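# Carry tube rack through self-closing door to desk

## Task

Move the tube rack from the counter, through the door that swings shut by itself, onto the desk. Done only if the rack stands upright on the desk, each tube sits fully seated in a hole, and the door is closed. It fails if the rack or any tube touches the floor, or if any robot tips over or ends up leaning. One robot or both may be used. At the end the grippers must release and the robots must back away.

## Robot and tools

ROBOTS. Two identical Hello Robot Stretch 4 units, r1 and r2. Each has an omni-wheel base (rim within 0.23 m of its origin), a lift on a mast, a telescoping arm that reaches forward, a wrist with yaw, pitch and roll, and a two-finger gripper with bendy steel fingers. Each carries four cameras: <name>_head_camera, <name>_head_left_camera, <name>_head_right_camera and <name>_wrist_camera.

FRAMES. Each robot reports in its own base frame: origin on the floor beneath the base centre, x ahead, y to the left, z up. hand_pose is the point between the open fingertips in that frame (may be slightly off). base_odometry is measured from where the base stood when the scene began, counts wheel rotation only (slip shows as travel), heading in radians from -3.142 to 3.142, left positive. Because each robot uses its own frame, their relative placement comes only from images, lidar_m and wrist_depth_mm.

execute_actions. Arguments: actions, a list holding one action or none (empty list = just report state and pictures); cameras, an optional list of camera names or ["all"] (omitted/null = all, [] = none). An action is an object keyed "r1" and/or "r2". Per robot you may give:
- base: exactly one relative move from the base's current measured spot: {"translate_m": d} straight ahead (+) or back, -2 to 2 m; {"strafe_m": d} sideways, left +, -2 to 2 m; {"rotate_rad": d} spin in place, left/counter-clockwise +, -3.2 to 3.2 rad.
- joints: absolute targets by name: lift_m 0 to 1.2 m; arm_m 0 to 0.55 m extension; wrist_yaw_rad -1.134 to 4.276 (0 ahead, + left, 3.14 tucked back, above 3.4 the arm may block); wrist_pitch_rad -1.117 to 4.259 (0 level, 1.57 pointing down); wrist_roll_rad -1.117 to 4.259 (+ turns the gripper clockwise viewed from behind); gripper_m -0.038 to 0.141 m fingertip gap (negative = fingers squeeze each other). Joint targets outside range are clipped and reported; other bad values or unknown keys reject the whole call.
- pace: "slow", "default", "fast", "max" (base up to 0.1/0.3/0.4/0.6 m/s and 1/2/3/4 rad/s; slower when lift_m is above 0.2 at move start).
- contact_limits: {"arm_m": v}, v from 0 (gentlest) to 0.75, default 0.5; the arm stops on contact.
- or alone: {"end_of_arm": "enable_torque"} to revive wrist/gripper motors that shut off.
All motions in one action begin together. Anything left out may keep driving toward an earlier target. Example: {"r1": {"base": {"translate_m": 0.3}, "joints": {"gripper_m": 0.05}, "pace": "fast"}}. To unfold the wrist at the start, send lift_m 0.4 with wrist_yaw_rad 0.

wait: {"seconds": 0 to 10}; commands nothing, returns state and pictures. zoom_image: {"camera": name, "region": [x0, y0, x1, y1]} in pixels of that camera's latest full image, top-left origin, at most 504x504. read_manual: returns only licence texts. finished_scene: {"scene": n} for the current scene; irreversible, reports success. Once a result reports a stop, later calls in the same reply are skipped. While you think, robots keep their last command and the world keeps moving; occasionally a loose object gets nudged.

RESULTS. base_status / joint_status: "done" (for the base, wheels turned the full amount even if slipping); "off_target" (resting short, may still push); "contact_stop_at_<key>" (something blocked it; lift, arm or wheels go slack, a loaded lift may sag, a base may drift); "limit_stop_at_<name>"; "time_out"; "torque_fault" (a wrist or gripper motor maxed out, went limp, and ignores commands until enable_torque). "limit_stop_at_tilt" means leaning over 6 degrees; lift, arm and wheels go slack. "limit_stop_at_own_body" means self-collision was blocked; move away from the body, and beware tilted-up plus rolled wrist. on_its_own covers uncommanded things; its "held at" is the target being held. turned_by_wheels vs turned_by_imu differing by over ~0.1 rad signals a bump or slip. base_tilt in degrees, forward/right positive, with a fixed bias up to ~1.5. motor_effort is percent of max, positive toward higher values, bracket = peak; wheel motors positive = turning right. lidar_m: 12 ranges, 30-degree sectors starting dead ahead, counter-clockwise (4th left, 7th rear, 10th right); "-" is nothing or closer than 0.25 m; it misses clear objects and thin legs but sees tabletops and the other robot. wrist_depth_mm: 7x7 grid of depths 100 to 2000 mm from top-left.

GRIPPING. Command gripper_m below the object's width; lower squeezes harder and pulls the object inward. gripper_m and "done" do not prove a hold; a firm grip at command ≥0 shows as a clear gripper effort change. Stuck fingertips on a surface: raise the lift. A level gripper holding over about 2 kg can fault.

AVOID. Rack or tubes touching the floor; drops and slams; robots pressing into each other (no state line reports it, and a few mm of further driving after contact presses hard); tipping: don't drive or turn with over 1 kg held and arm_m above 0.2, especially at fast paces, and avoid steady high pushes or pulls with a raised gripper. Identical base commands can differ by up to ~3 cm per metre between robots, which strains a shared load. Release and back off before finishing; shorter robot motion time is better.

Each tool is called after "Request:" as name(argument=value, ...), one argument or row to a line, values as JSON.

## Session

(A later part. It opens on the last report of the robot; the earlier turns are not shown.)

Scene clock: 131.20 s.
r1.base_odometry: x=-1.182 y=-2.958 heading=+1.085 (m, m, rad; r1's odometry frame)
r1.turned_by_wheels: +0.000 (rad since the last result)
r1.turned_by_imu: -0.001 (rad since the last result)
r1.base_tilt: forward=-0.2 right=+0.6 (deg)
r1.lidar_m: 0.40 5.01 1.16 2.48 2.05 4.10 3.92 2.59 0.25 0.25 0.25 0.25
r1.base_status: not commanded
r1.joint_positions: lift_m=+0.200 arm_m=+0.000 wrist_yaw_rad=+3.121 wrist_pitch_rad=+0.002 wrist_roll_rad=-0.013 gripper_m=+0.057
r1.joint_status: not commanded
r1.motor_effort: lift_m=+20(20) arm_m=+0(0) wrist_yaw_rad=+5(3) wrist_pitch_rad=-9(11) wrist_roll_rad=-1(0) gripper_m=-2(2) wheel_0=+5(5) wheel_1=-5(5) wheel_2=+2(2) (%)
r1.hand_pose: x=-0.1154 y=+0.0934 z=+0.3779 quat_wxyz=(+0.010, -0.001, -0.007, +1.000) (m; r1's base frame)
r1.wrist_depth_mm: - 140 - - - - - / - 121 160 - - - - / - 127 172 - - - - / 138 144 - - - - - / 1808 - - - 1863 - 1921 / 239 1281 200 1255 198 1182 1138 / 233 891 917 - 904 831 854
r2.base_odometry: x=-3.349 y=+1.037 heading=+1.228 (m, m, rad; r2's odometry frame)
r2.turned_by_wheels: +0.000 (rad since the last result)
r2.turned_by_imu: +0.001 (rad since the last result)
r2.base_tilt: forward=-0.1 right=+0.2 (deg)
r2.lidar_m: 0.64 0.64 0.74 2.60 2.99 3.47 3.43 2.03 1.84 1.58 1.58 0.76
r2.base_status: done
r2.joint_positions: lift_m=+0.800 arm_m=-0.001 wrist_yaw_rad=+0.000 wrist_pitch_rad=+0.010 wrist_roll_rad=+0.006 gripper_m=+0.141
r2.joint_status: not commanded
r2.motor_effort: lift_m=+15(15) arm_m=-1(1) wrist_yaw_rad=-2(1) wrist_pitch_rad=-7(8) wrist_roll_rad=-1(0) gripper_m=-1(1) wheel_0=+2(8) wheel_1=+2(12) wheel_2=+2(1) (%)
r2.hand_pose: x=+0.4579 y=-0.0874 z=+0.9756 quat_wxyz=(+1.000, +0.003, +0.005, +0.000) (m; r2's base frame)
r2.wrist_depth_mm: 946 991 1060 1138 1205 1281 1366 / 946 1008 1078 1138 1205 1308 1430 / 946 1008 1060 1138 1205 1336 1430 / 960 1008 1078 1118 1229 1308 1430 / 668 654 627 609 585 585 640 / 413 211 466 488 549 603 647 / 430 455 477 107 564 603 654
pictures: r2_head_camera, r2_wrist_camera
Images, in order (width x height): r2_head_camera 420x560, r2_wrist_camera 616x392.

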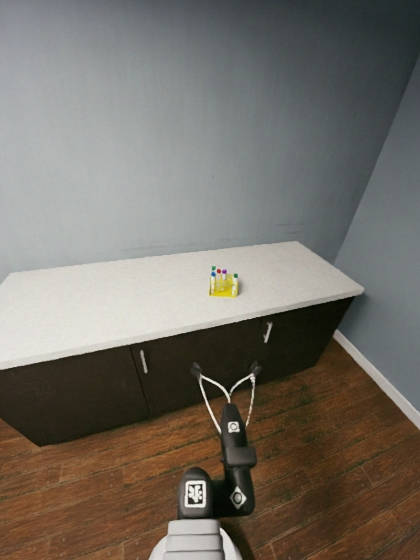

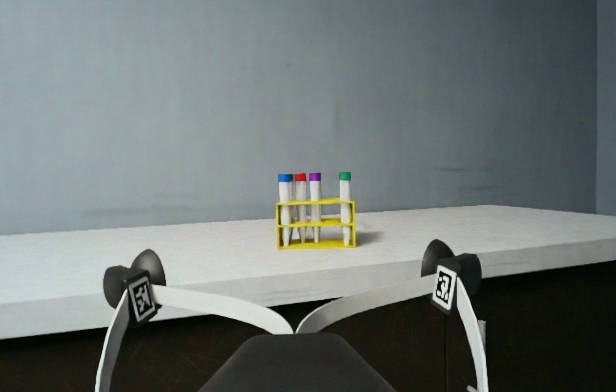

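Request:
execute_actions(
  actions=[
    {"r2":{"base":{"strafe_m":-0.022},"joints":{"lift_m":0.786,"arm_m":0.25}}},
  ],
  cameras=["r2_head_camera","r2_wrist_camera"],
)

Scene clock: 135.83 s.
r1.base_odometry: x=-1.182 y=-2.958 heading=+1.085 (m, m, rad; r1's odometry frame)
r1.turned_by_wheels: +0.000 (rad since the last result)
r1.turned_by_imu: -0.002 (rad since the last result)
r1.base_tilt: forward=-0.2 right=+0.6 (deg)
r1.lidar_m: 0.41 4.99 1.19 2.49 2.05 4.10 3.94 2.57 0.25 0.25 0.25 0.25
r1.base_status: not commanded
r1.joint_positions: lift_m=+0.200 arm_m=+0.000 wrist_yaw_rad=+3.121 wrist_pitch_rad=+0.002 wrist_roll_rad=-0.013 gripper_m=+0.057
r1.joint_status: not commanded
r1.motor_effort: lift_m=+20(20) arm_m=+0(0) wrist_yaw_rad=+4(3) wrist_pitch_rad=-10(9) wrist_roll_rad=+0(0) gripper_m=-2(2) wheel_0=+5(5) wheel_1=-5(5) wheel_2=+2(1) (%)
r1.hand_pose: x=-0.1154 y=+0.0934 z=+0.3779 quat_wxyz=(+0.010, -0.001, -0.007, +1.000) (m; r1's base frame)
r1.wrist_depth_mm: - 140 - - - - - / - 121 160 - - - - / - 127 173 - - - - / 138 144 - - - - - / 1808 - - - 1921 - 1921 / 239 1308 200 1255 198 1160 1138 / 232 891 917 - 917 842 842
r2.base_odometry: x=-3.329 y=+1.030 heading=+1.228 (m, m, rad; r2's odometry frame)
r2.turned_by_wheels: +0.000 (rad since the last result)
r2.turned_by_imu: +0.002 (rad since the last result)
r2.base_tilt: forward=-0.3 right=+0.3 (deg)
r2.lidar_m: 0.63 0.64 0.76 2.62 3.01 3.50 3.40 2.01 1.82 1.56 1.56 0.79
r2.base_status: done
r2.joint_positions: lift_m=+0.786 arm_m=+0.249 wrist_yaw_rad=+0.000 wrist_pitch_rad=+0.010 wrist_roll_rad=+0.006 gripper_m=+0.141
r2.joint_status: all done
r2.motor_effort: lift_m=+13(14) arm_m=+4(4) wrist_yaw_rad=-3(3) wrist_pitch_rad=-7(8) wrist_roll_rad=-1(0) gripper_m=+2(1) wheel_0=-1(9) wheel_1=-1(9) wheel_2=+0(4) (%)
r2.hand_pose: x=+0.7087 y=-0.0874 z=+0.9618 quat_wxyz=(+1.000, +0.003, +0.005, +0.000) (m; r2's base frame)
r2.wrist_depth_mm: 750 788 831 891 946 1008 1098 / 750 788 842 891 960 1042 1098 / 759 798 854 891 976 1025 1118 / 759 798 842 413 960 1025 1118 / 585 569 480 415 452 492 484 / 329 210 272 287 272 290 315 / 227 224 230 107 271 298 338
pictures: r2_head_camera, r2_wrist_camera
Images, in order (width x height): r2_head_camera 420x560, r2_wrist_camera 616x392.

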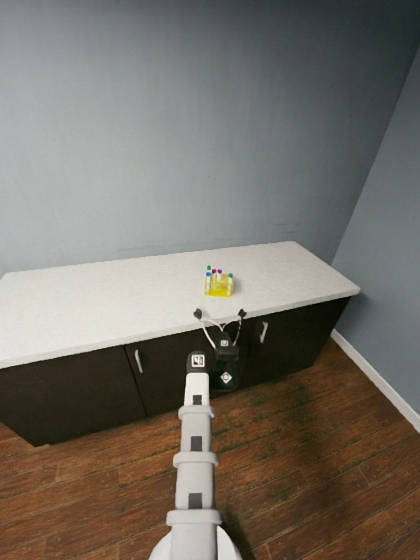

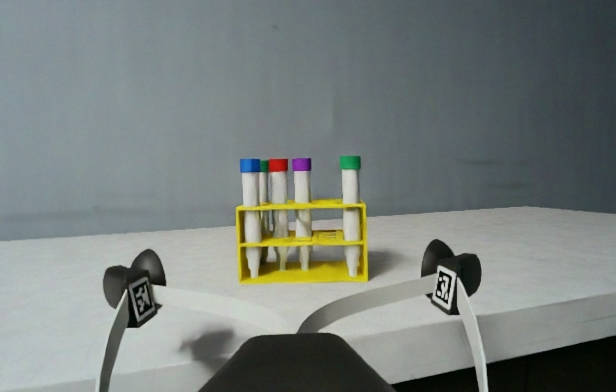

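Request:
execute_actions(
  actions=[
    {"r2":{"joints":{"arm_m":0.39},"pace":"slow"}},
  ],
  cameras=["r2_wrist_camera"],
)

Scene clock: 141.37 s.
r1.base_odometry: x=-1.182 y=-2.958 heading=+1.085 (m, m, rad; r1's odometry frame)
r1.turned_by_wheels: +0.000 (rad since the last result)
r1.turned_by_imu: -0.002 (rad since the last result)
r1.base_tilt: forward=-0.1 right=+0.6 (deg)
r1.lidar_m: 0.39 5.00 1.18 2.49 2.05 4.11 3.93 2.60 0.25 0.25 0.25 0.25
r1.base_status: not commanded
r1.joint_positions: lift_m=+0.200 arm_m=+0.000 wrist_yaw_rad=+3.121 wrist_pitch_rad=+0.002 wrist_roll_rad=-0.013 gripper_m=+0.057
r1.joint_status: not commanded
r1.motor_effort: lift_m=+20(20) arm_m=+0(0) wrist_yaw_rad=+2(3) wrist_pitch_rad=-7(8) wrist_roll_rad=+1(1) gripper_m=-5(4) wheel_0=+5(5) wheel_1=-5(5) wheel_2=+1(1) (%)
r1.hand_pose: x=-0.1154 y=+0.0934 z=+0.3779 quat_wxyz=(+0.010, -0.001, -0.007, +1.000) (m; r1's base frame)
r1.wrist_depth_mm: - 140 - - - - - / - 121 160 - - - - / - 127 172 - - - - / 138 144 - - - - - / 1808 - - - 1863 - 1921 / 239 1308 200 1255 198 1182 1138 / 232 891 931 - 904 842 854
r2.base_odometry: x=-3.329 y=+1.030 heading=+1.228 (m, m, rad; r2's odometry frame)
r2.turned_by_wheels: +0.000 (rad since the last result)
r2.turned_by_imu: +0.002 (rad since the last result)
r2.base_tilt: forward=-0.2 right=+0.3 (deg)
r2.lidar_m: 0.64 0.64 0.77 2.60 3.00 3.48 3.40 1.99 1.84 1.56 1.55 0.78
r2.base_status: not commanded
r2.joint_positions: lift_m=+0.786 arm_m=+0.389 wrist_yaw_rad=+0.000 wrist_pitch_rad=+0.010 wrist_roll_rad=+0.006 gripper_m=+0.141
r2.joint_status: all done
r2.motor_effort: lift_m=+14(13) arm_m=+4(5) wrist_yaw_rad=-1(2) wrist_pitch_rad=-7(7) wrist_roll_rad=+0(0) gripper_m=-2(3) wheel_0=-1(1) wheel_1=-1(1) wheel_2=+0(0) (%)
r2.hand_pose: x=+0.8486 y=-0.0874 z=+0.9618 quat_wxyz=(+1.000, +0.003, +0.005, +0.000) (m; r2's base frame)
r2.wrist_depth_mm: 634 668 715 750 809 866 917 / 634 676 715 759 809 866 931 / 640 676 707 759 820 878 946 / 640 676 300 272 820 878 931 / 580 564 263 274 252 492 484 / 325 211 243 241 250 273 291 / 226 212 222 107 216 211 208
pictures: r2_wrist_camera
Images, in order (width x height): r2_wrist_camera 616x392.

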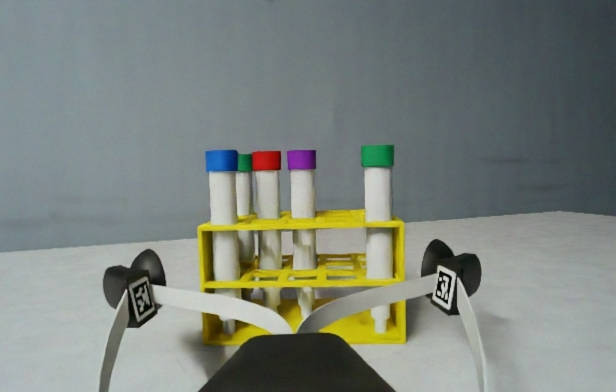

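Request:
execute_actions(
  actions=[
    {"r2":{"joints":{"arm_m":0.465},"pace":"slow"}},
  ],
  cameras=["r2_wrist_camera","r2_head_camera"],
)

Scene clock: 145.93 s.
r1.base_odometry: x=-1.182 y=-2.958 heading=+1.085 (m, m, rad; r1's odometry frame)
r1.turned_by_wheels: +0.000 (rad since the last result)
r1.turned_by_imu: -0.002 (rad since the last result)
r1.base_tilt: forward=-0.2 right=+0.6 (deg)
r1.lidar_m: 0.40 5.02 1.17 2.51 2.03 4.10 3.95 2.61 0.25 0.25 0.25 0.25
r1.base_status: not commanded
r1.joint_positions: lift_m=+0.200 arm_m=+0.000 wrist_yaw_rad=+3.121 wrist_pitch_rad=+0.002 wrist_roll_rad=-0.013 gripper_m=+0.057
r1.joint_status: not commanded
r1.motor_effort: lift_m=+20(20) arm_m=+0(0) wrist_yaw_rad=+4(2) wrist_pitch_rad=-9(9) wrist_roll_rad=+0(0) gripper_m=-4(5) wheel_0=+5(5) wheel_1=-5(5) wheel_2=+1(2) (%)
r1.hand_pose: x=-0.1154 y=+0.0934 z=+0.3779 quat_wxyz=(+0.010, -0.001, -0.007, +1.000) (m; r1's base frame)
r1.wrist_depth_mm: - 140 - - - - - / - 121 160 - - - - / - 127 173 - - - - / 138 144 - - - - - / 1808 - - - 1863 - 1921 / 239 1308 199 1255 198 1160 1138 / 233 891 931 - 904 842 854
r2.base_odometry: x=-3.329 y=+1.030 heading=+1.228 (m, m, rad; r2's odometry frame)
r2.turned_by_wheels: +0.000 (rad since the last result)
r2.turned_by_imu: +0.002 (rad since the last result)
r2.base_tilt: forward=-0.4 right=+0.4 (deg)
r2.lidar_m: 0.64 0.63 0.75 2.62 3.00 3.46 3.41 2.02 1.84 1.58 1.56 0.73
r2.base_status: not commanded
r2.joint_positions: lift_m=+0.786 arm_m=+0.464 wrist_yaw_rad=+0.000 wrist_pitch_rad=+0.010 wrist_roll_rad=+0.006 gripper_m=+0.141
r2.joint_status: all done
r2.motor_effort: lift_m=+13(14) arm_m=+4(4) wrist_yaw_rad=+0(1) wrist_pitch_rad=-7(7) wrist_roll_rad=+0(1) gripper_m=+2(0) wheel_0=-1(1) wheel_1=-1(1) wheel_2=+0(0) (%)
r2.hand_pose: x=+0.9236 y=-0.0874 z=+0.9618 quat_wxyz=(+1.000, +0.003, +0.005, +0.000) (m; r2's base frame)
r2.wrist_depth_mm: 574 603 640 683 723 778 831 / 574 603 640 683 732 788 854 / 580 609 640 691 723 788 854 / 580 615 225 272 723 809 854 / 574 559 205 255 213 488 480 / 327 212 199 218 204 272 291 / 226 212 202 107 209 211 208
pictures: r2_head_camera, r2_wrist_camera
Images, in order (width x height): r2_head_camera 420x560, r2_wrist_camera 616x392.

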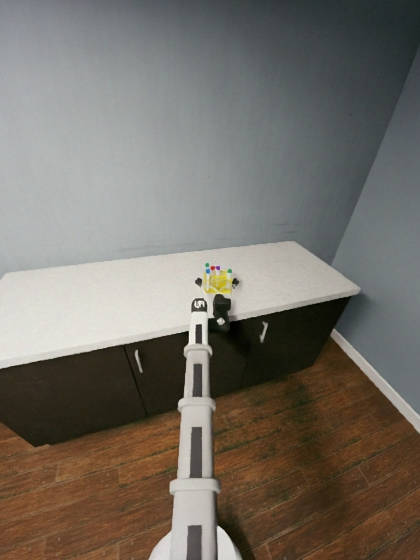

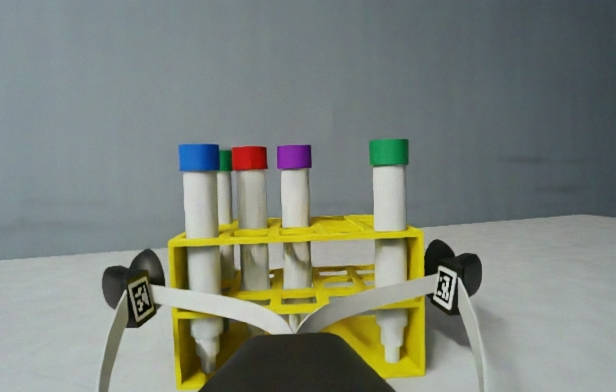

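Request:
execute_actions(
  actions=[
    {"r2":{"joints":{"arm_m":0.49},"pace":"slow"}},
  ],
  cameras=["r2_wrist_camera","r2_head_camera"],
)

Request:
zoom_image(
  camera="r2_head_camera",
  region=[180,245,260,315],
)

Scene clock: 149.03 s.
r1.base_odometry: x=-1.182 y=-2.958 heading=+1.085 (m, m, rad; r1's odometry frame)
r1.turned_by_wheels: +0.000 (rad since the last result)
r1.turned_by_imu: -0.001 (rad since the last result)
r1.base_tilt: forward=-0.2 right=+0.6 (deg)
r1.lidar_m: 0.41 5.02 1.17 2.49 2.04 4.09 3.94 2.61 0.25 0.25 0.25 0.25
r1.base_status: not commanded
r1.joint_positions: lift_m=+0.200 arm_m=+0.000 wrist_yaw_rad=+3.121 wrist_pitch_rad=+0.002 wrist_roll_rad=-0.013 gripper_m=+0.057
r1.joint_status: not commanded
r1.motor_effort: lift_m=+20(20) arm_m=+0(0) wrist_yaw_rad=+3(4) wrist_pitch_rad=-10(10) wrist_roll_rad=+0(0) gripper_m=-4(3) wheel_0=+5(5) wheel_1=-5(5) wheel_2=+2(2) (%)
r1.hand_pose: x=-0.1154 y=+0.0934 z=+0.3779 quat_wxyz=(+0.010, -0.001, -0.007, +1.000) (m; r1's base frame)
r1.wrist_depth_mm: - 141 - - - - - / - 121 160 - - - - / - 127 172 - - - - / 138 144 - - - - - / 1808 - - - 1921 - 1863 / 239 1308 199 1281 198 1160 1138 / 233 891 931 - 904 842 854
r2.base_odometry: x=-3.329 y=+1.030 heading=+1.228 (m, m, rad; r2's odometry frame)
r2.turned_by_wheels: +0.000 (rad since the last result)
r2.turned_by_imu: +0.001 (rad since the last result)
r2.base_tilt: forward=-0.1 right=+0.3 (deg)
r2.lidar_m: 0.66 0.62 0.75 2.64 3.03 3.49 3.42 2.01 1.82 1.57 1.57 0.76
r2.base_status: not commanded
r2.joint_positions: lift_m=+0.786 arm_m=+0.489 wrist_yaw_rad=+0.000 wrist_pitch_rad=+0.010 wrist_roll_rad=+0.006 gripper_m=+0.141
r2.joint_status: all done
r2.motor_effort: lift_m=+14(14) arm_m=+4(4) wrist_yaw_rad=-1(0) wrist_pitch_rad=-7(7) wrist_roll_rad=-1(1) gripper_m=-1(0) wheel_0=-1(1) wheel_1=-1(1) wheel_2=+0(0) (%)
r2.hand_pose: x=+0.9486 y=-0.0874 z=+0.9618 quat_wxyz=(+1.000, +0.003, +0.005, +0.000) (m; r2's base frame)
r2.wrist_depth_mm: 549 580 615 661 707 750 809 / 549 591 627 661 707 759 820 / 554 591 615 668 699 768 820 / 564 591 224 272 699 778 831 / 554 554 204 233 214 488 480 / 325 212 200 219 204 273 291 / 225 211 203 107 210 211 208
pictures: r2_head_camera, r2_wrist_camera
Images, in order (width x height): r2_head_camera 420x560, r2_wrist_camera 616x392.

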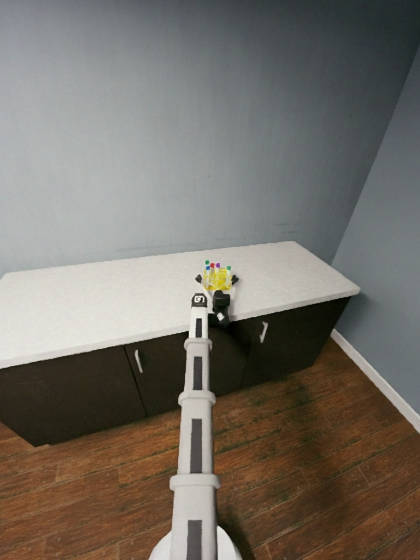

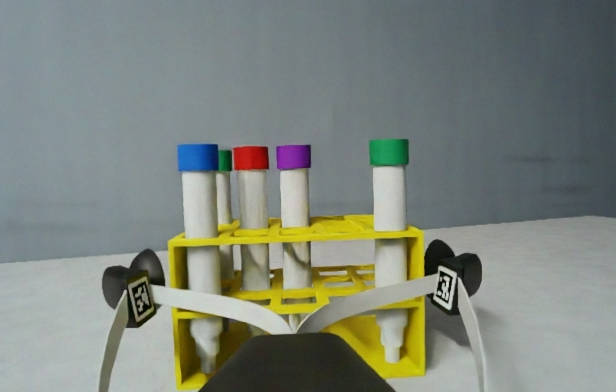

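Region (180, 245, 260, 315) of r2_head_camera's 420x560 image, scaled by 6.300, with more detail than that image has; it fills the top 441 rows of this view, and the rest is white.

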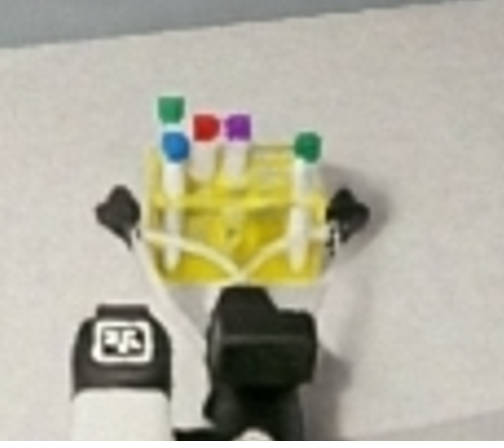

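Request:
execute_actions(
  actions=[
    {"r2":{"joints":{"gripper_m":0.09},"pace":"slow"}},
  ],
  cameras=["r2_wrist_camera"],
)

Request:
execute_actions(
  actions=[
    {"r2":{"joints":{"lift_m":0.81},"pace":"slow"}},
  ],
  cameras=["r2_wrist_camera","r2_head_camera"],
)

Scene clock: 154.27 s.
r1.base_odometry: x=-1.182 y=-2.958 heading=+1.085 (m, m, rad; r1's odometry frame)
r1.turned_by_wheels: +0.000 (rad since the last result)
r1.turned_by_imu: -0.002 (rad since the last result)
r1.base_tilt: forward=-0.1 right=+0.6 (deg)
r1.lidar_m: 0.40 5.00 1.19 2.48 2.04 4.10 3.94 2.62 0.25 0.25 0.25 0.25
r1.base_status: not commanded
r1.joint_positions: lift_m=+0.200 arm_m=+0.000 wrist_yaw_rad=+3.121 wrist_pitch_rad=+0.002 wrist_roll_rad=-0.013 gripper_m=+0.057
r1.joint_status: not commanded
r1.motor_effort: lift_m=+20(20) arm_m=+0(0) wrist_yaw_rad=+3(4) wrist_pitch_rad=-8(9) wrist_roll_rad=+0(0) gripper_m=-4(3) wheel_0=+5(5) wheel_1=-5(5) wheel_2=+1(2) (%)
r1.hand_pose: x=-0.1154 y=+0.0934 z=+0.3779 quat_wxyz=(+0.010, -0.001, -0.007, +1.000) (m; r1's base frame)
r1.wrist_depth_mm: - 141 - - - - - / - 121 160 - - - - / - 127 172 - - - - / 138 144 - - - - - / 1808 - - - 1863 - 1921 / 239 1308 200 1255 198 1160 1160 / 233 891 917 - 917 831 854
r2.base_odometry: x=-3.329 y=+1.030 heading=+1.228 (m, m, rad; r2's odometry frame)
r2.turned_by_wheels: +0.000 (rad since the last result)
r2.turned_by_imu: +0.002 (rad since the last result)
r2.base_tilt: forward=-0.2 right=+0.3 (deg)
r2.lidar_m: 0.64 0.64 0.78 2.62 3.02 3.47 3.43 2.02 1.82 1.55 1.56 0.75
r2.base_status: not commanded
r2.joint_positions: lift_m=+0.786 arm_m=+0.489 wrist_yaw_rad=+0.000 wrist_pitch_rad=+0.010 wrist_roll_rad=+0.006 gripper_m=+0.090
r2.joint_status: all done
r2.motor_effort: lift_m=+14(14) arm_m=+4(4) wrist_yaw_rad=+0(3) wrist_pitch_rad=-7(7) wrist_roll_rad=-1(0) gripper_m=-20(17) wheel_0=-1(1) wheel_1=-1(1) wheel_2=+0(0) (%)
r2.hand_pose: x=+0.9486 y=-0.0874 z=+0.9618 quat_wxyz=(+1.000, +0.003, +0.005, +0.000) (m; r2's base frame)
r2.wrist_depth_mm: 554 580 621 654 699 750 809 / 559 585 627 661 707 759 809 / 559 585 615 661 707 768 831 / 564 591 217 647 699 778 820 / 554 580 195 224 198 492 477 / 325 186 195 226 195 256 291 / 225 211 198 107 203 211 208
pictures: r2_wrist_camera
Images, in order (width x height): r2_wrist_camera 616x392.

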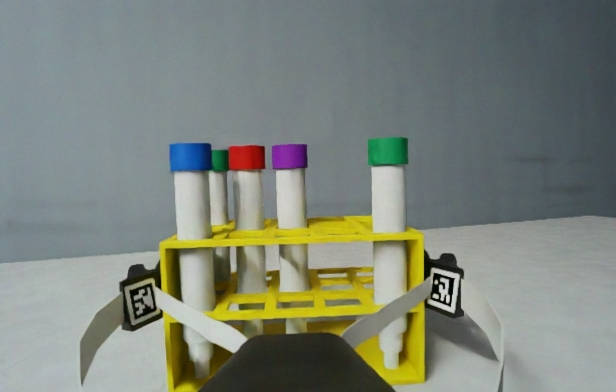

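Scene clock: 155.23 s.
r1.base_odometry: x=-1.182 y=-2.958 heading=+1.085 (m, m, rad; r1's odometry frame)
r1.turned_by_wheels: +0.000 (rad since the last result)
r1.turned_by_imu: +0.000 (rad since the last result)
r1.base_tilt: forward=-0.2 right=+0.7 (deg)
r1.lidar_m: 0.40 5.01 1.18 2.48 2.04 4.10 3.94 2.62 0.25 0.25 0.25 0.25
r1.base_status: not commanded
r1.joint_positions: lift_m=+0.200 arm_m=+0.000 wrist_yaw_rad=+3.121 wrist_pitch_rad=+0.002 wrist_roll_rad=-0.013 gripper_m=+0.057
r1.joint_status: not commanded
r1.motor_effort: lift_m=+20(20) arm_m=+0(0) wrist_yaw_rad=+1(3) wrist_pitch_rad=-9(7) wrist_roll_rad=+1(1) gripper_m=-2(2) wheel_0=+5(5) wheel_1=-5(5) wheel_2=+2(2) (%)
r1.hand_pose: x=-0.1154 y=+0.0934 z=+0.3779 quat_wxyz=(+0.010, -0.001, -0.007, +1.000) (m; r1's base frame)
r1.wrist_depth_mm: - 141 - - - - - / - 121 160 - - - - / - 127 172 - - - - / 138 144 - - - - - / 1808 - - - 1983 - 1921 / 239 1336 199 1255 198 1160 1138 / 233 891 931 - 904 842 842
r2.base_odometry: x=-3.329 y=+1.030 heading=+1.228 (m, m, rad; r2's odometry frame)
r2.turned_by_wheels: +0.000 (rad since the last result)
r2.turned_by_imu: +0.000 (rad since the last result)
r2.base_tilt: forward=-0.3 right=+0.3 (deg)
r2.lidar_m: 0.63 0.64 0.76 2.64 3.02 3.51 3.41 2.01 1.83 1.57 1.57 0.78
r2.base_status: not commanded
r2.joint_positions: lift_m=+0.810 arm_m=+0.489 wrist_yaw_rad=+0.000 wrist_pitch_rad=+0.011 wrist_roll_rad=+0.006 gripper_m=+0.090
r2.joint_status: all done
r2.motor_effort: lift_m=+23(24) arm_m=+4(4) wrist_yaw_rad=+0(3) wrist_pitch_rad=-11(11) wrist_roll_rad=+0(0) gripper_m=-21(24) wheel_0=-1(1) wheel_1=-1(1) wheel_2=+0(0) (%)
r2.hand_pose: x=+0.9486 y=-0.0874 z=+0.9846 quat_wxyz=(+1.000, +0.003, +0.005, +0.000) (m; r2's base frame)
r2.wrist_depth_mm: 549 580 615 661 699 759 809 / 549 585 621 661 707 750 809 / 554 591 609 661 707 768 820 / 564 591 218 654 707 768 831 / 564 585 195 223 199 591 574 / 392 186 195 226 195 310 347 / 272 255 198 107 211 254 252
pictures: r2_head_camera, r2_wrist_camera
Images, in order (width x height): r2_head_camera 420x560, r2_wrist_camera 616x392.

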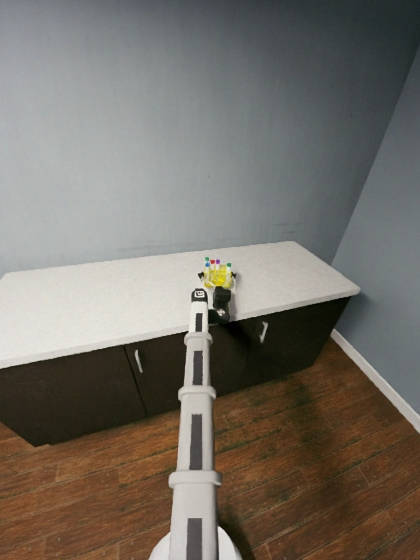

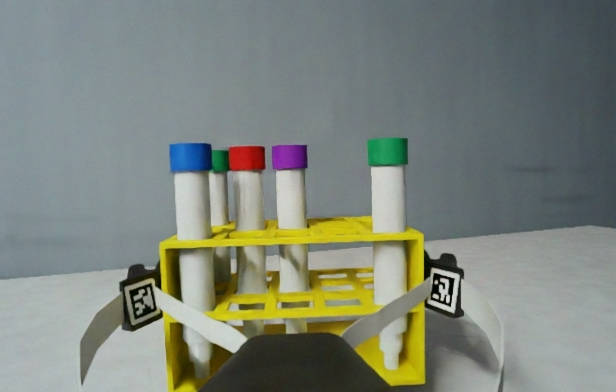

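Request:
execute_actions(
  actions=[
    {"r2":{"joints":{"lift_m":0.84,"gripper_m":0.08},"pace":"slow"}},
  ],
  cameras=[],
)

Request:
execute_actions(
  actions=[
    {"r2":{"joints":{"arm_m":0.0},"pace":"slow"}},
  ],
  cameras=["r2_wrist_camera"],
)

Request:
execute_actions(
  actions=[
    {"r2":{"base":{"translate_m":-0.4},"pace":"slow"}},
  ],
  cameras=[],
)

Request:
execute_actions(
  actions=[
    {"r2":{"base":{"rotate_rad":-2.6},"pace":"slow"}},
  ],
  cameras=["r2_wrist_camera","r2_head_camera","r2_head_left_camera"],
)

Scene clock: 159.90 s.
r1.base_odometry: x=-1.182 y=-2.958 heading=+1.085 (m, m, rad; r1's odometry frame)
r1.turned_by_wheels: +0.000 (rad since the last result)
r1.turned_by_imu: -0.002 (rad since the last result)
r1.base_tilt: forward=-0.2 right=+0.6 (deg)
r1.lidar_m: 0.40 5.01 1.19 2.49 2.05 4.10 3.95 2.62 0.25 0.25 0.25 0.25
r1.base_status: not commanded
r1.joint_positions: lift_m=+0.200 arm_m=+0.000 wrist_yaw_rad=+3.121 wrist_pitch_rad=+0.002 wrist_roll_rad=-0.013 gripper_m=+0.057
r1.joint_status: not commanded
r1.motor_effort: lift_m=+20(20) arm_m=+0(0) wrist_yaw_rad=+4(1) wrist_pitch_rad=-10(8) wrist_roll_rad=-1(0) gripper_m=-3(5) wheel_0=+5(5) wheel_1=-5(5) wheel_2=+2(2) (%)
r1.hand_pose: x=-0.1154 y=+0.0934 z=+0.3779 quat_wxyz=(+0.010, -0.001, -0.007, +1.000) (m; r1's base frame)
r1.wrist_depth_mm: - 140 - - - - - / - 121 160 - - - - / - 127 172 - - - - / 138 144 - - - - - / 1808 - - - 1921 - 1921 / 238 1281 199 1255 198 1182 1138 / 233 891 917 - 904 854 854
r2.base_odometry: x=-3.329 y=+1.030 heading=+1.228 (m, m, rad; r2's odometry frame)
r2.turned_by_wheels: +0.000 (rad since the last result)
r2.turned_by_imu: +0.002 (rad since the last result)
r2.base_tilt: forward=-0.3 right=+0.4 (deg)
r2.lidar_m: 0.64 0.65 0.73 2.62 3.02 3.50 3.41 2.01 1.84 1.56 1.56 0.80
r2.base_status: not commanded
r2.joint_positions: lift_m=+0.840 arm_m=+0.489 wrist_yaw_rad=+0.000 wrist_pitch_rad=+0.011 wrist_roll_rad=+0.006 gripper_m=+0.081
r2.joint_status: all done
r2.motor_effort: lift_m=+23(24) arm_m=+4(4) wrist_yaw_rad=+0(0) wrist_pitch_rad=-10(11) wrist_roll_rad=+0(0) gripper_m=-25(22) wheel_0=-1(1) wheel_1=-1(1) wheel_2=+0(0) (%)
r2.hand_pose: x=+0.9486 y=-0.0874 z=+1.0146 quat_wxyz=(+1.000, +0.003, +0.005, +0.000) (m; r2's base frame)
r2.wrist_depth_mm: 544 580 621 654 707 759 809 / 554 585 621 661 707 759 809 / 559 585 609 661 691 759 820 / 559 591 214 668 707 778 831 / 564 591 192 219 196 723 707 / 480 182 193 223 192 189 433 / 317 314 193 107 200 314 309
pictures: none
No camera images: the call's "cameras" was empty. Leave "cameras" out to get every camera's image.

Scene clock: 166.07 s.
r1.base_odometry: x=-1.182 y=-2.958 heading=+1.085 (m, m, rad; r1's odometry frame)
r1.turned_by_wheels: +0.000 (rad since the last result)
r1.turned_by_imu: -0.002 (rad since the last result)
r1.base_tilt: forward=-0.2 right=+0.6 (deg)
r1.lidar_m: 0.38 5.02 1.18 2.47 2.05 4.09 3.92 2.60 0.25 0.25 0.25 0.25
r1.base_status: not commanded
r1.joint_positions: lift_m=+0.200 arm_m=+0.000 wrist_yaw_rad=+3.121 wrist_pitch_rad=+0.002 wrist_roll_rad=-0.013 gripper_m=+0.057
r1.joint_status: not commanded
r1.motor_effort: lift_m=+19(20) arm_m=+0(0) wrist_yaw_rad=+5(2) wrist_pitch_rad=-9(7) wrist_roll_rad=+0(1) gripper_m=-1(2) wheel_0=+5(5) wheel_1=-5(5) wheel_2=+1(1) (%)
r1.hand_pose: x=-0.1154 y=+0.0934 z=+0.3779 quat_wxyz=(+0.010, -0.001, -0.007, +1.000) (m; r1's base frame)
r1.wrist_depth_mm: - 140 - - - - - / - 121 160 - - - - / - 127 172 - - - - / 138 144 - - - - - / 1808 - - - 1921 - 1863 / 238 1336 199 1255 198 1160 1138 / 233 891 917 - 917 842 842
r2.base_odometry: x=-3.329 y=+1.030 heading=+1.228 (m, m, rad; r2's odometry frame)
r2.turned_by_wheels: +0.000 (rad since the last result)
r2.turned_by_imu: +0.002 (rad since the last result)
r2.base_tilt: forward=-0.1 right=+0.3 (deg)
r2.lidar_m: 0.45 0.64 0.74 2.61 3.00 3.48 3.42 2.02 1.80 1.56 1.55 0.44
r2.base_status: not commanded
r2.joint_positions: lift_m=+0.840 arm_m=+0.001 wrist_yaw_rad=+0.000 wrist_pitch_rad=+0.011 wrist_roll_rad=+0.006 gripper_m=+0.081
r2.joint_status: all done
r2.motor_effort: lift_m=+23(23) arm_m=-4(4) wrist_yaw_rad=-2(1) wrist_pitch_rad=-11(11) wrist_roll_rad=+0(1) gripper_m=-26(23) wheel_0=-1(1) wheel_1=-1(1) wheel_2=+0(0) (%)
r2.hand_pose: x=+0.4601 y=-0.0874 z=+1.0146 quat_wxyz=(+1.000, +0.003, +0.006, +0.000) (m; r2's base frame)
r2.wrist_depth_mm: 946 991 1060 1138 1205 1281 1397 / 960 1008 1078 1138 1205 1308 1397 / 946 1025 1060 1138 1205 1308 1430 / 960 1025 214 1160 1205 1336 1430 / 878 842 193 219 196 741 715 / 492 182 192 222 192 189 654 / 413 449 193 107 199 603 661
pictures: r2_wrist_camera
Images, in order (width x height): r2_wrist_camera 616x392.

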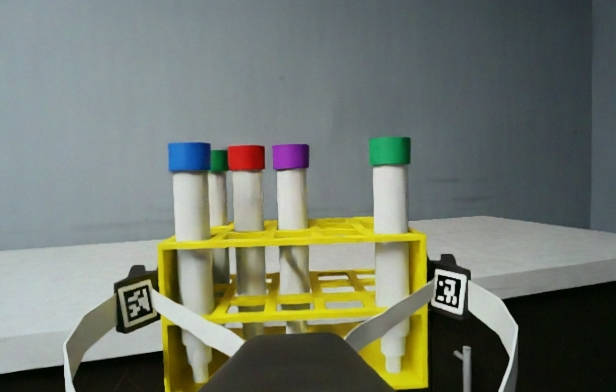

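Scene clock: 171.33 s.
r1.base_odometry: x=-1.182 y=-2.958 heading=+1.085 (m, m, rad; r1's odometry frame)
r1.turned_by_wheels: +0.000 (rad since the last result)
r1.turned_by_imu: -0.002 (rad since the last result)
r1.base_tilt: forward=-0.2 right=+0.6 (deg)
r1.lidar_m: 0.42 5.01 1.19 2.47 1.75 4.11 3.94 2.59 0.25 0.25 0.25 0.25
r1.base_status: not commanded
r1.joint_positions: lift_m=+0.200 arm_m=+0.000 wrist_yaw_rad=+3.121 wrist_pitch_rad=+0.002 wrist_roll_rad=-0.013 gripper_m=+0.057
r1.joint_status: not commanded
r1.motor_effort: lift_m=+19(20) arm_m=+0(0) wrist_yaw_rad=+3(3) wrist_pitch_rad=-8(9) wrist_roll_rad=+1(0) gripper_m=-4(2) wheel_0=+5(5) wheel_1=-5(5) wheel_2=+2(2) (%)
r1.hand_pose: x=-0.1154 y=+0.0934 z=+0.3779 quat_wxyz=(+0.010, -0.001, -0.007, +1.000) (m; r1's base frame)
r1.wrist_depth_mm: - 141 - - - - - / - 121 160 - - - - / - 127 172 - - - - / 138 144 - - - - - / 1863 - - - 1863 - 1921 / 238 1281 199 1281 198 1160 1160 / 233 904 917 - 904 842 854
r2.base_odometry: x=-3.463 y=+0.653 heading=+1.228 (m, m, rad; r2's odometry frame)
r2.turned_by_wheels: +0.000 (rad since the last result)
r2.turned_by_imu: +0.003 (rad since the last result)
r2.base_tilt: forward=-0.2 right=+0.4 (deg)
r2.lidar_m: 0.43 1.03 1.18 2.89 2.91 3.38 3.01 1.72 1.74 1.65 1.66 0.43
r2.base_status: done
r2.joint_positions: lift_m=+0.840 arm_m=+0.001 wrist_yaw_rad=+0.000 wrist_pitch_rad=+0.011 wrist_roll_rad=+0.006 gripper_m=+0.081
r2.joint_status: not commanded
r2.motor_effort: lift_m=+23(23) arm_m=-4(4) wrist_yaw_rad=-1(0) wrist_pitch_rad=-11(11) wrist_roll_rad=+0(0) gripper_m=-26(26) wheel_0=-2(8) wheel_1=-4(7) wheel_2=+2(6) (%)
r2.hand_pose: x=+0.4601 y=-0.0874 z=+1.0146 quat_wxyz=(+1.000, +0.003, +0.006, +0.000) (m; r2's base frame)
r2.wrist_depth_mm: 1281 1336 1430 1499 1618 1756 1618 / 1281 1366 1430 1499 1618 1756 1661 / 1281 1336 1397 1499 1576 1756 1661 / 1308 1336 214 1499 1618 1756 1661 / 878 842 193 220 198 1060 1336 / 759 183 193 222 193 189 1576 / 768 798 193 107 200 1078 1576
pictures: none
No camera images: the call's "cameras" was empty. Leave "cameras" out to get every camera's image.

Scene clock: 175.23 s.
r1.base_odometry: x=-1.182 y=-2.958 heading=+1.085 (m, m, rad; r1's odometry frame)
r1.turned_by_wheels: +0.000 (rad since the last result)
r1.turned_by_imu: -0.002 (rad since the last result)
r1.base_tilt: forward=-0.2 right=+0.6 (deg)
r1.lidar_m: 0.42 5.02 1.19 2.49 1.49 4.11 3.95 2.61 0.25 0.25 0.25 0.25
r1.base_status: not commanded
r1.joint_positions: lift_m=+0.200 arm_m=+0.000 wrist_yaw_rad=+3.121 wrist_pitch_rad=+0.002 wrist_roll_rad=-0.013 gripper_m=+0.057
r1.joint_status: not commanded
r1.motor_effort: lift_m=+19(20) arm_m=+0(0) wrist_yaw_rad=+3(2) wrist_pitch_rad=-8(10) wrist_roll_rad=-1(0) gripper_m=-1(3) wheel_0=+5(5) wheel_1=-5(5) wheel_2=+2(2) (%)
r1.hand_pose: x=-0.1154 y=+0.0934 z=+0.3779 quat_wxyz=(+0.010, -0.001, -0.007, +1.000) (m; r1's base frame)
r1.wrist_depth_mm: - 141 - - - - - / - 121 160 - - - - / - 127 172 - - - - / 138 144 - - - - - / 1808 - - - 1863 - 1921 / 239 1336 199 1255 197 1138 1160 / 233 891 917 - 917 831 854
r2.base_odometry: x=-3.463 y=+0.653 heading=-1.372 (m, m, rad; r2's odometry frame)
r2.turned_by_wheels: -2.599 (rad since the last result)
r2.turned_by_imu: -2.660 (rad since the last result)
r2.base_tilt: forward=-0.3 right=+0.3 (deg)
r2.lidar_m: 0.44 1.73 1.68 1.67 1.22 1.04 1.05 1.95 2.88 2.87 3.36 0.43
r2.base_status: done
r2.joint_positions: lift_m=+0.840 arm_m=+0.001 wrist_yaw_rad=+0.000 wrist_pitch_rad=+0.011 wrist_roll_rad=+0.006 gripper_m=+0.081
r2.joint_status: not commanded
r2.motor_effort: lift_m=+23(23) arm_m=-4(4) wrist_yaw_rad=-2(2) wrist_pitch_rad=-12(11) wrist_roll_rad=-1(1) gripper_m=-24(25) wheel_0=+4(9) wheel_1=+5(8) wheel_2=+1(6) (%)
r2.hand_pose: x=+0.4601 y=-0.0874 z=+1.0146 quat_wxyz=(+1.000, +0.003, +0.006, +0.000) (m; r2's base frame)
r2.wrist_depth_mm: 1808 1756 1808 - - - - / 1808 1863 1808 - - - - / 1808 1808 1808 - - - - / 1863 1863 215 - - - - / 1863 1863 192 220 194 - - / 1921 182 192 223 192 189 - / 1983 1863 193 107 200 - -
pictures: r2_head_camera, r2_head_left_camera, r2_wrist_camera
Images, in order (width x height): r2_head_camera 420x560, r2_head_left_camera 420x672, r2_wrist_camera 616x392.

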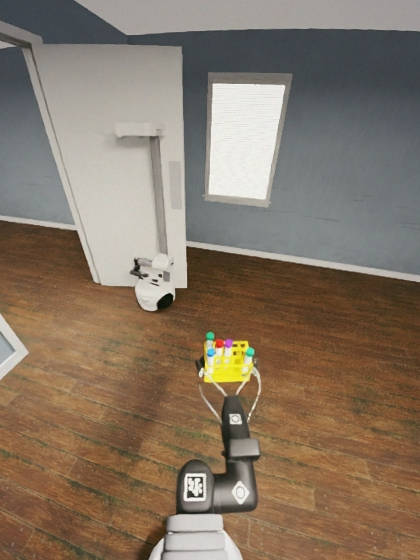

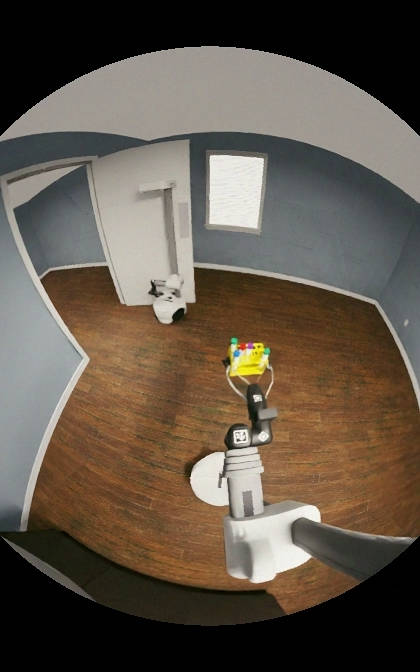

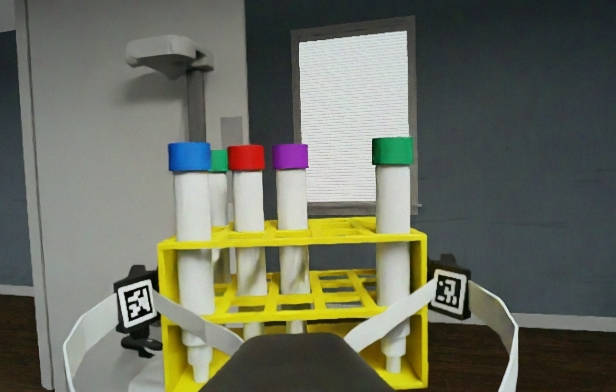

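Request:
execute_actions(
  actions=[
    {"r2":{"base":{"rotate_rad":1.36},"pace":"slow"}},
  ],
  cameras=[],
)

Request:
execute_actions(
  actions=[
    {"r2":{"base":{"strafe_m":-1.15}}},
  ],
  cameras=["r2_wrist_camera","r2_head_camera","r2_head_left_camera"],
)

Scene clock: 182.17 s.
r1.base_odometry: x=-1.182 y=-2.958 heading=+1.085 (m, m, rad; r1's odometry frame)
r1.turned_by_wheels: +0.000 (rad since the last result)
r1.turned_by_imu: -0.003 (rad since the last result)
r1.base_tilt: forward=-0.2 right=+0.6 (deg)
r1.lidar_m: 0.41 5.03 1.19 2.51 1.64 4.10 3.94 2.61 0.25 0.25 0.25 0.25
r1.base_status: not commanded
r1.joint_positions: lift_m=+0.200 arm_m=+0.000 wrist_yaw_rad=+3.121 wrist_pitch_rad=+0.002 wrist_roll_rad=-0.013 gripper_m=+0.057
r1.joint_status: not commanded
r1.motor_effort: lift_m=+20(20) arm_m=+0(0) wrist_yaw_rad=+3(3) wrist_pitch_rad=-9(8) wrist_roll_rad=+0(0) gripper_m=-3(3) wheel_0=+5(5) wheel_1=-5(5) wheel_2=+2(1) (%)
r1.hand_pose: x=-0.1154 y=+0.0934 z=+0.3779 quat_wxyz=(+0.010, -0.001, -0.007, +1.000) (m; r1's base frame)
r1.wrist_depth_mm: - 141 - - - - - / - 121 160 - - - - / - 127 172 - - - - / 138 144 - - - - - / 1756 - - - 1863 - 1863 / 239 1281 199 1281 198 1182 1138 / 231 878 917 - 904 831 854
r2.base_odometry: x=-3.463 y=+0.653 heading=-0.012 (m, m, rad; r2's odometry frame)
r2.turned_by_wheels: +1.359 (rad since the last result)
r2.turned_by_imu: +1.395 (rad since the last result)
r2.base_tilt: forward=-0.3 right=+0.3 (deg)
r2.lidar_m: 0.42 1.43 1.06 1.02 1.11 2.57 2.93 3.08 3.09 2.97 1.72 0.41
r2.base_status: done
r2.joint_positions: lift_m=+0.840 arm_m=+0.001 wrist_yaw_rad=+0.000 wrist_pitch_rad=+0.011 wrist_roll_rad=+0.006 gripper_m=+0.081
r2.joint_status: not commanded
r2.motor_effort: lift_m=+23(23) arm_m=-4(4) wrist_yaw_rad=+1(1) wrist_pitch_rad=-11(11) wrist_roll_rad=+0(1) gripper_m=-24(27) wheel_0=-4(8) wheel_1=-3(7) wheel_2=-3(10) (%)
r2.hand_pose: x=+0.4601 y=-0.0874 z=+1.0146 quat_wxyz=(+1.000, +0.003, +0.006, +0.000) (m; r2's base frame)
r2.wrist_depth_mm: 1464 1464 1430 1397 1397 1366 - / 1499 1464 1430 1430 1397 1397 - / 1464 1464 1464 1430 1430 1397 - / 1499 1499 214 1464 1397 1430 - / 1464 1499 193 220 198 1430 - / 1537 182 193 223 193 189 - / 1537 1537 193 107 198 1430 -
pictures: none
No camera images: the call's "cameras" was empty. Leave "cameras" out to get every camera's image.

Scene clock: 187.33 s.
r1.base_odometry: x=-1.182 y=-2.958 heading=+1.085 (m, m, rad; r1's odometry frame)
r1.turned_by_wheels: +0.000 (rad since the last result)
r1.turned_by_imu: -0.002 (rad since the last result)
r1.base_tilt: forward=-0.1 right=+0.6 (deg)
r1.lidar_m: 0.39 4.99 1.19 2.49 0.57 0.58 3.94 2.62 0.25 0.25 0.25 0.25
r1.base_status: not commanded
r1.joint_positions: lift_m=+0.200 arm_m=+0.000 wrist_yaw_rad=+3.121 wrist_pitch_rad=+0.002 wrist_roll_rad=-0.013 gripper_m=+0.057
r1.joint_status: not commanded
r1.motor_effort: lift_m=+20(20) arm_m=+0(0) wrist_yaw_rad=+4(3) wrist_pitch_rad=-9(8) wrist_roll_rad=-1(0) gripper_m=-3(3) wheel_0=+5(5) wheel_1=-5(5) wheel_2=+2(2) (%)
r1.hand_pose: x=-0.1154 y=+0.0934 z=+0.3779 quat_wxyz=(+0.010, -0.001, -0.007, +1.000) (m; r1's base frame)
r1.wrist_depth_mm: - 141 - - - - - / - 121 160 - - - - / - 127 172 - - - - / 138 144 - - - - - / 1863 - - - 1098 1025 1921 / 239 1281 200 1255 198 809 976 / 232 891 917 - 904 820 831
r2.base_odometry: x=-3.478 y=-0.496 heading=-0.013 (m, m, rad; r2's odometry frame)
r2.turned_by_wheels: +0.000 (rad since the last result)
r2.turned_by_imu: +0.004 (rad since the last result)
r2.base_tilt: forward=-0.2 right=+0.3 (deg)
r2.lidar_m: 0.44 1.72 2.26 2.19 3.01 3.07 2.99 2.54 1.93 1.83 0.90 0.45
r2.base_status: done
r2.joint_positions: lift_m=+0.840 arm_m=+0.001 wrist_yaw_rad=+0.000 wrist_pitch_rad=+0.011 wrist_roll_rad=+0.006 gripper_m=+0.081
r2.joint_status: not commanded
r2.motor_effort: lift_m=+21(23) arm_m=-4(4) wrist_yaw_rad=+1(2) wrist_pitch_rad=-12(11) wrist_roll_rad=+0(0) gripper_m=-28(22) wheel_0=+1(11) wheel_1=-2(10) wheel_2=+0(1) (%)
r2.hand_pose: x=+0.4601 y=-0.0874 z=+1.0147 quat_wxyz=(+1.000, +0.003, +0.006, +0.000) (m; r2's base frame)
r2.wrist_depth_mm: 1397 1397 - - - 1229 931 / 1397 1366 - - - 1255 946 / 1397 1397 1397 - - 1255 960 / 1464 1397 214 - - 1281 976 / 1430 1397 192 220 195 1229 976 / 1464 182 192 223 193 189 976 / 1464 1464 193 107 199 1308 991
pictures: r2_head_camera, r2_head_left_camera, r2_wrist_camera
Images, in order (width x height): r2_head_camera 420x560, r2_head_left_camera 420x672, r2_wrist_camera 616x392.

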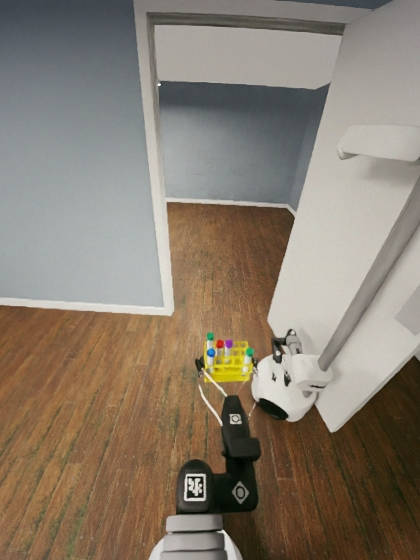

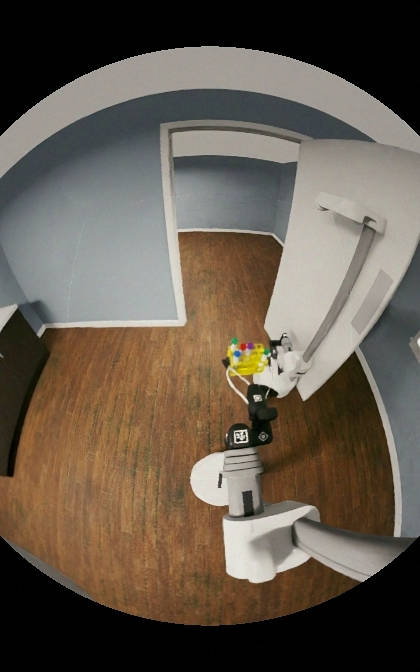

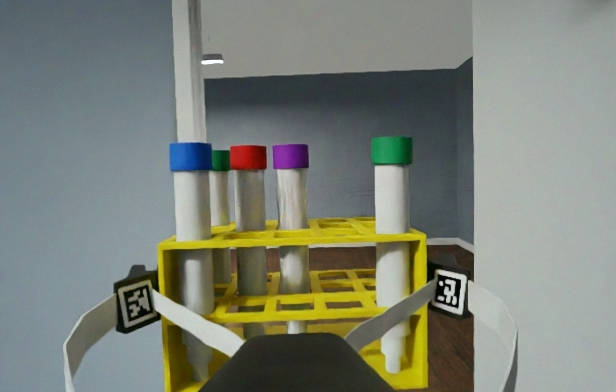

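Request:
execute_actions(
  actions=[
    {"r2":{"base":{"strafe_m":0.05},"pace":"slow"}},
  ],
  cameras=[],
)

Request:
execute_actions(
  actions=[
    {"r2":{"base":{"translate_m":0.55},"pace":"slow"}},
  ],
  cameras=["r2_head_camera","r2_head_left_camera","r2_head_right_camera"],
)

Scene clock: 191.27 s.
r1.base_odometry: x=-1.182 y=-2.958 heading=+1.085 (m, m, rad; r1's odometry frame)
r1.turned_by_wheels: +0.000 (rad since the last result)
r1.turned_by_imu: -0.002 (rad since the last result)
r1.base_tilt: forward=-0.2 right=+0.6 (deg)
r1.lidar_m: 0.41 5.00 1.20 2.49 0.62 0.62 3.95 2.61 0.25 0.25 0.25 0.25
r1.base_status: not commanded
r1.joint_positions: lift_m=+0.200 arm_m=+0.000 wrist_yaw_rad=+3.121 wrist_pitch_rad=+0.002 wrist_roll_rad=-0.013 gripper_m=+0.057
r1.joint_status: not commanded
r1.motor_effort: lift_m=+20(20) arm_m=+0(0) wrist_yaw_rad=+5(2) wrist_pitch_rad=-8(9) wrist_roll_rad=+0(1) gripper_m=-3(4) wheel_0=+5(5) wheel_1=-5(5) wheel_2=+2(2) (%)
r1.hand_pose: x=-0.1154 y=+0.0934 z=+0.3779 quat_wxyz=(+0.010, -0.001, -0.007, +1.000) (m; r1's base frame)
r1.wrist_depth_mm: - 141 - - - - - / - 121 160 - - - - / - 127 172 - - - - / 138 144 - - - - - / 1863 - - - 1661 1042 1708 / 239 1281 199 1281 198 820 866 / 233 891 917 - 917 831 842
r2.base_odometry: x=-3.477 y=-0.447 heading=-0.013 (m, m, rad; r2's odometry frame)
r2.turned_by_wheels: +0.000 (rad since the last result)
r2.turned_by_imu: +0.002 (rad since the last result)
r2.base_tilt: forward=-0.2 right=+0.4 (deg)
r2.lidar_m: 0.45 1.70 2.20 2.14 2.95 3.05 2.97 2.61 1.96 1.89 0.91 0.43
r2.base_status: done
r2.joint_positions: lift_m=+0.840 arm_m=+0.001 wrist_yaw_rad=+0.000 wrist_pitch_rad=+0.011 wrist_roll_rad=+0.006 gripper_m=+0.081
r2.joint_status: not commanded
r2.motor_effort: lift_m=+21(21) arm_m=-4(4) wrist_yaw_rad=+2(3) wrist_pitch_rad=-11(11) wrist_roll_rad=+0(1) gripper_m=-30(22) wheel_0=-3(4) wheel_1=+3(8) wheel_2=+0(1) (%)
r2.hand_pose: x=+0.4601 y=-0.0874 z=+1.0147 quat_wxyz=(+1.000, +0.003, +0.006, +0.000) (m; r2's base frame)
r2.wrist_depth_mm: 1397 1366 - - - - 991 / 1397 1366 - - - - 1008 / 1430 1366 1366 - - - 1025 / 1397 1397 214 - - - 1025 / 1430 1430 193 220 195 1308 1042 / 1430 182 193 223 192 189 1025 / 1464 1430 193 107 199 1863 1060
pictures: none
No camera images: the call's "cameras" was empty. Leave "cameras" out to get every camera's image.

Scene clock: 198.07 s.
r1.base_odometry: x=-1.182 y=-2.958 heading=+1.085 (m, m, rad; r1's odometry frame)
r1.turned_by_wheels: +0.000 (rad since the last result)
r1.turned_by_imu: -0.003 (rad since the last result)
r1.base_tilt: forward=-0.2 right=+0.6 (deg)
r1.lidar_m: 0.42 5.00 0.54 0.49 0.48 0.57 3.95 2.61 0.25 0.25 0.25 0.25
r1.base_status: not commanded
r1.joint_positions: lift_m=+0.200 arm_m=+0.000 wrist_yaw_rad=+3.121 wrist_pitch_rad=+0.002 wrist_roll_rad=-0.013 gripper_m=+0.057
r1.joint_status: not commanded
r1.motor_effort: lift_m=+20(20) arm_m=+0(0) wrist_yaw_rad=+2(3) wrist_pitch_rad=-8(10) wrist_roll_rad=+1(0) gripper_m=-3(3) wheel_0=+5(5) wheel_1=-5(5) wheel_2=+2(2) (%)
r1.hand_pose: x=-0.1154 y=+0.0934 z=+0.3779 quat_wxyz=(+0.010, -0.001, -0.007, +1.000) (m; r1's base frame)
r1.wrist_depth_mm: - 141 - - - - - / - 121 160 - - - - / - 127 172 - - - - / 138 144 - - - - - / 1863 - - - 1921 - 1708 / 239 1308 199 1255 198 1182 580 / 233 878 904 - 904 831 504
r2.base_odometry: x=-2.927 y=-0.453 heading=-0.012 (m, m, rad; r2's odometry frame)
r2.turned_by_wheels: +0.000 (rad since the last result)
r2.turned_by_imu: +0.001 (rad since the last result)
r2.base_tilt: forward=-0.1 right=+0.3 (deg)
r2.lidar_m: 0.44 1.12 1.64 2.12 2.24 3.64 3.58 2.67 1.98 0.51 0.48 0.42
r2.base_status: done
r2.joint_positions: lift_m=+0.840 arm_m=+0.001 wrist_yaw_rad=+0.000 wrist_pitch_rad=+0.011 wrist_roll_rad=+0.006 gripper_m=+0.081
r2.joint_status: not commanded
r2.motor_effort: lift_m=+21(21) arm_m=-4(4) wrist_yaw_rad=-2(3) wrist_pitch_rad=-11(11) wrist_roll_rad=-1(0) gripper_m=-24(24) wheel_0=+3(7) wheel_1=+4(7) wheel_2=-1(6) (%)
r2.hand_pose: x=+0.4601 y=-0.0874 z=+1.0147 quat_wxyz=(+1.000, +0.003, +0.006, +0.000) (m; r2's base frame)
r2.wrist_depth_mm: 842 842 - - - - - / 866 842 - - - - - / 866 854 - - - - - / 866 854 215 - - - - / 878 866 193 220 197 - - / 891 182 193 223 193 189 - / 878 878 193 107 200 - -
pictures: r2_head_camera, r2_head_left_camera, r2_head_right_camera
Images, in order (width x height): r2_head_camera 420x560, r2_head_left_camera 420x672, r2_head_right_camera 420x672.

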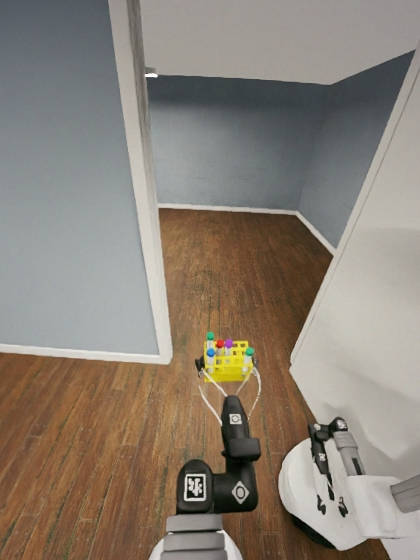

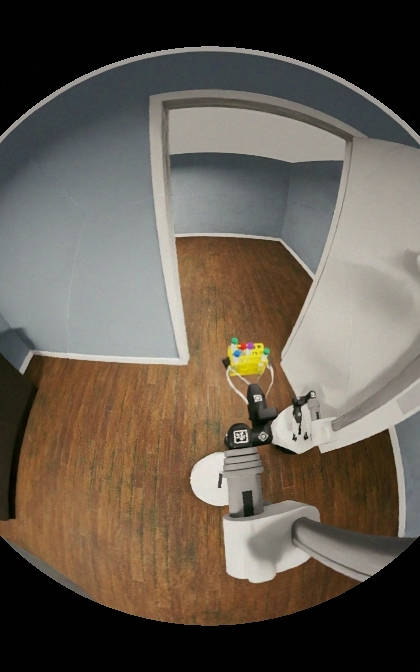

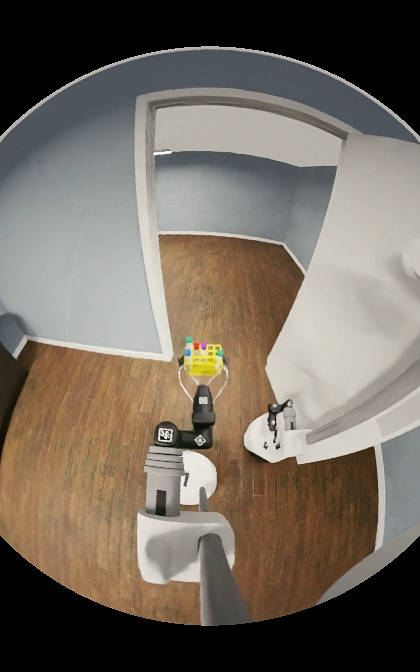

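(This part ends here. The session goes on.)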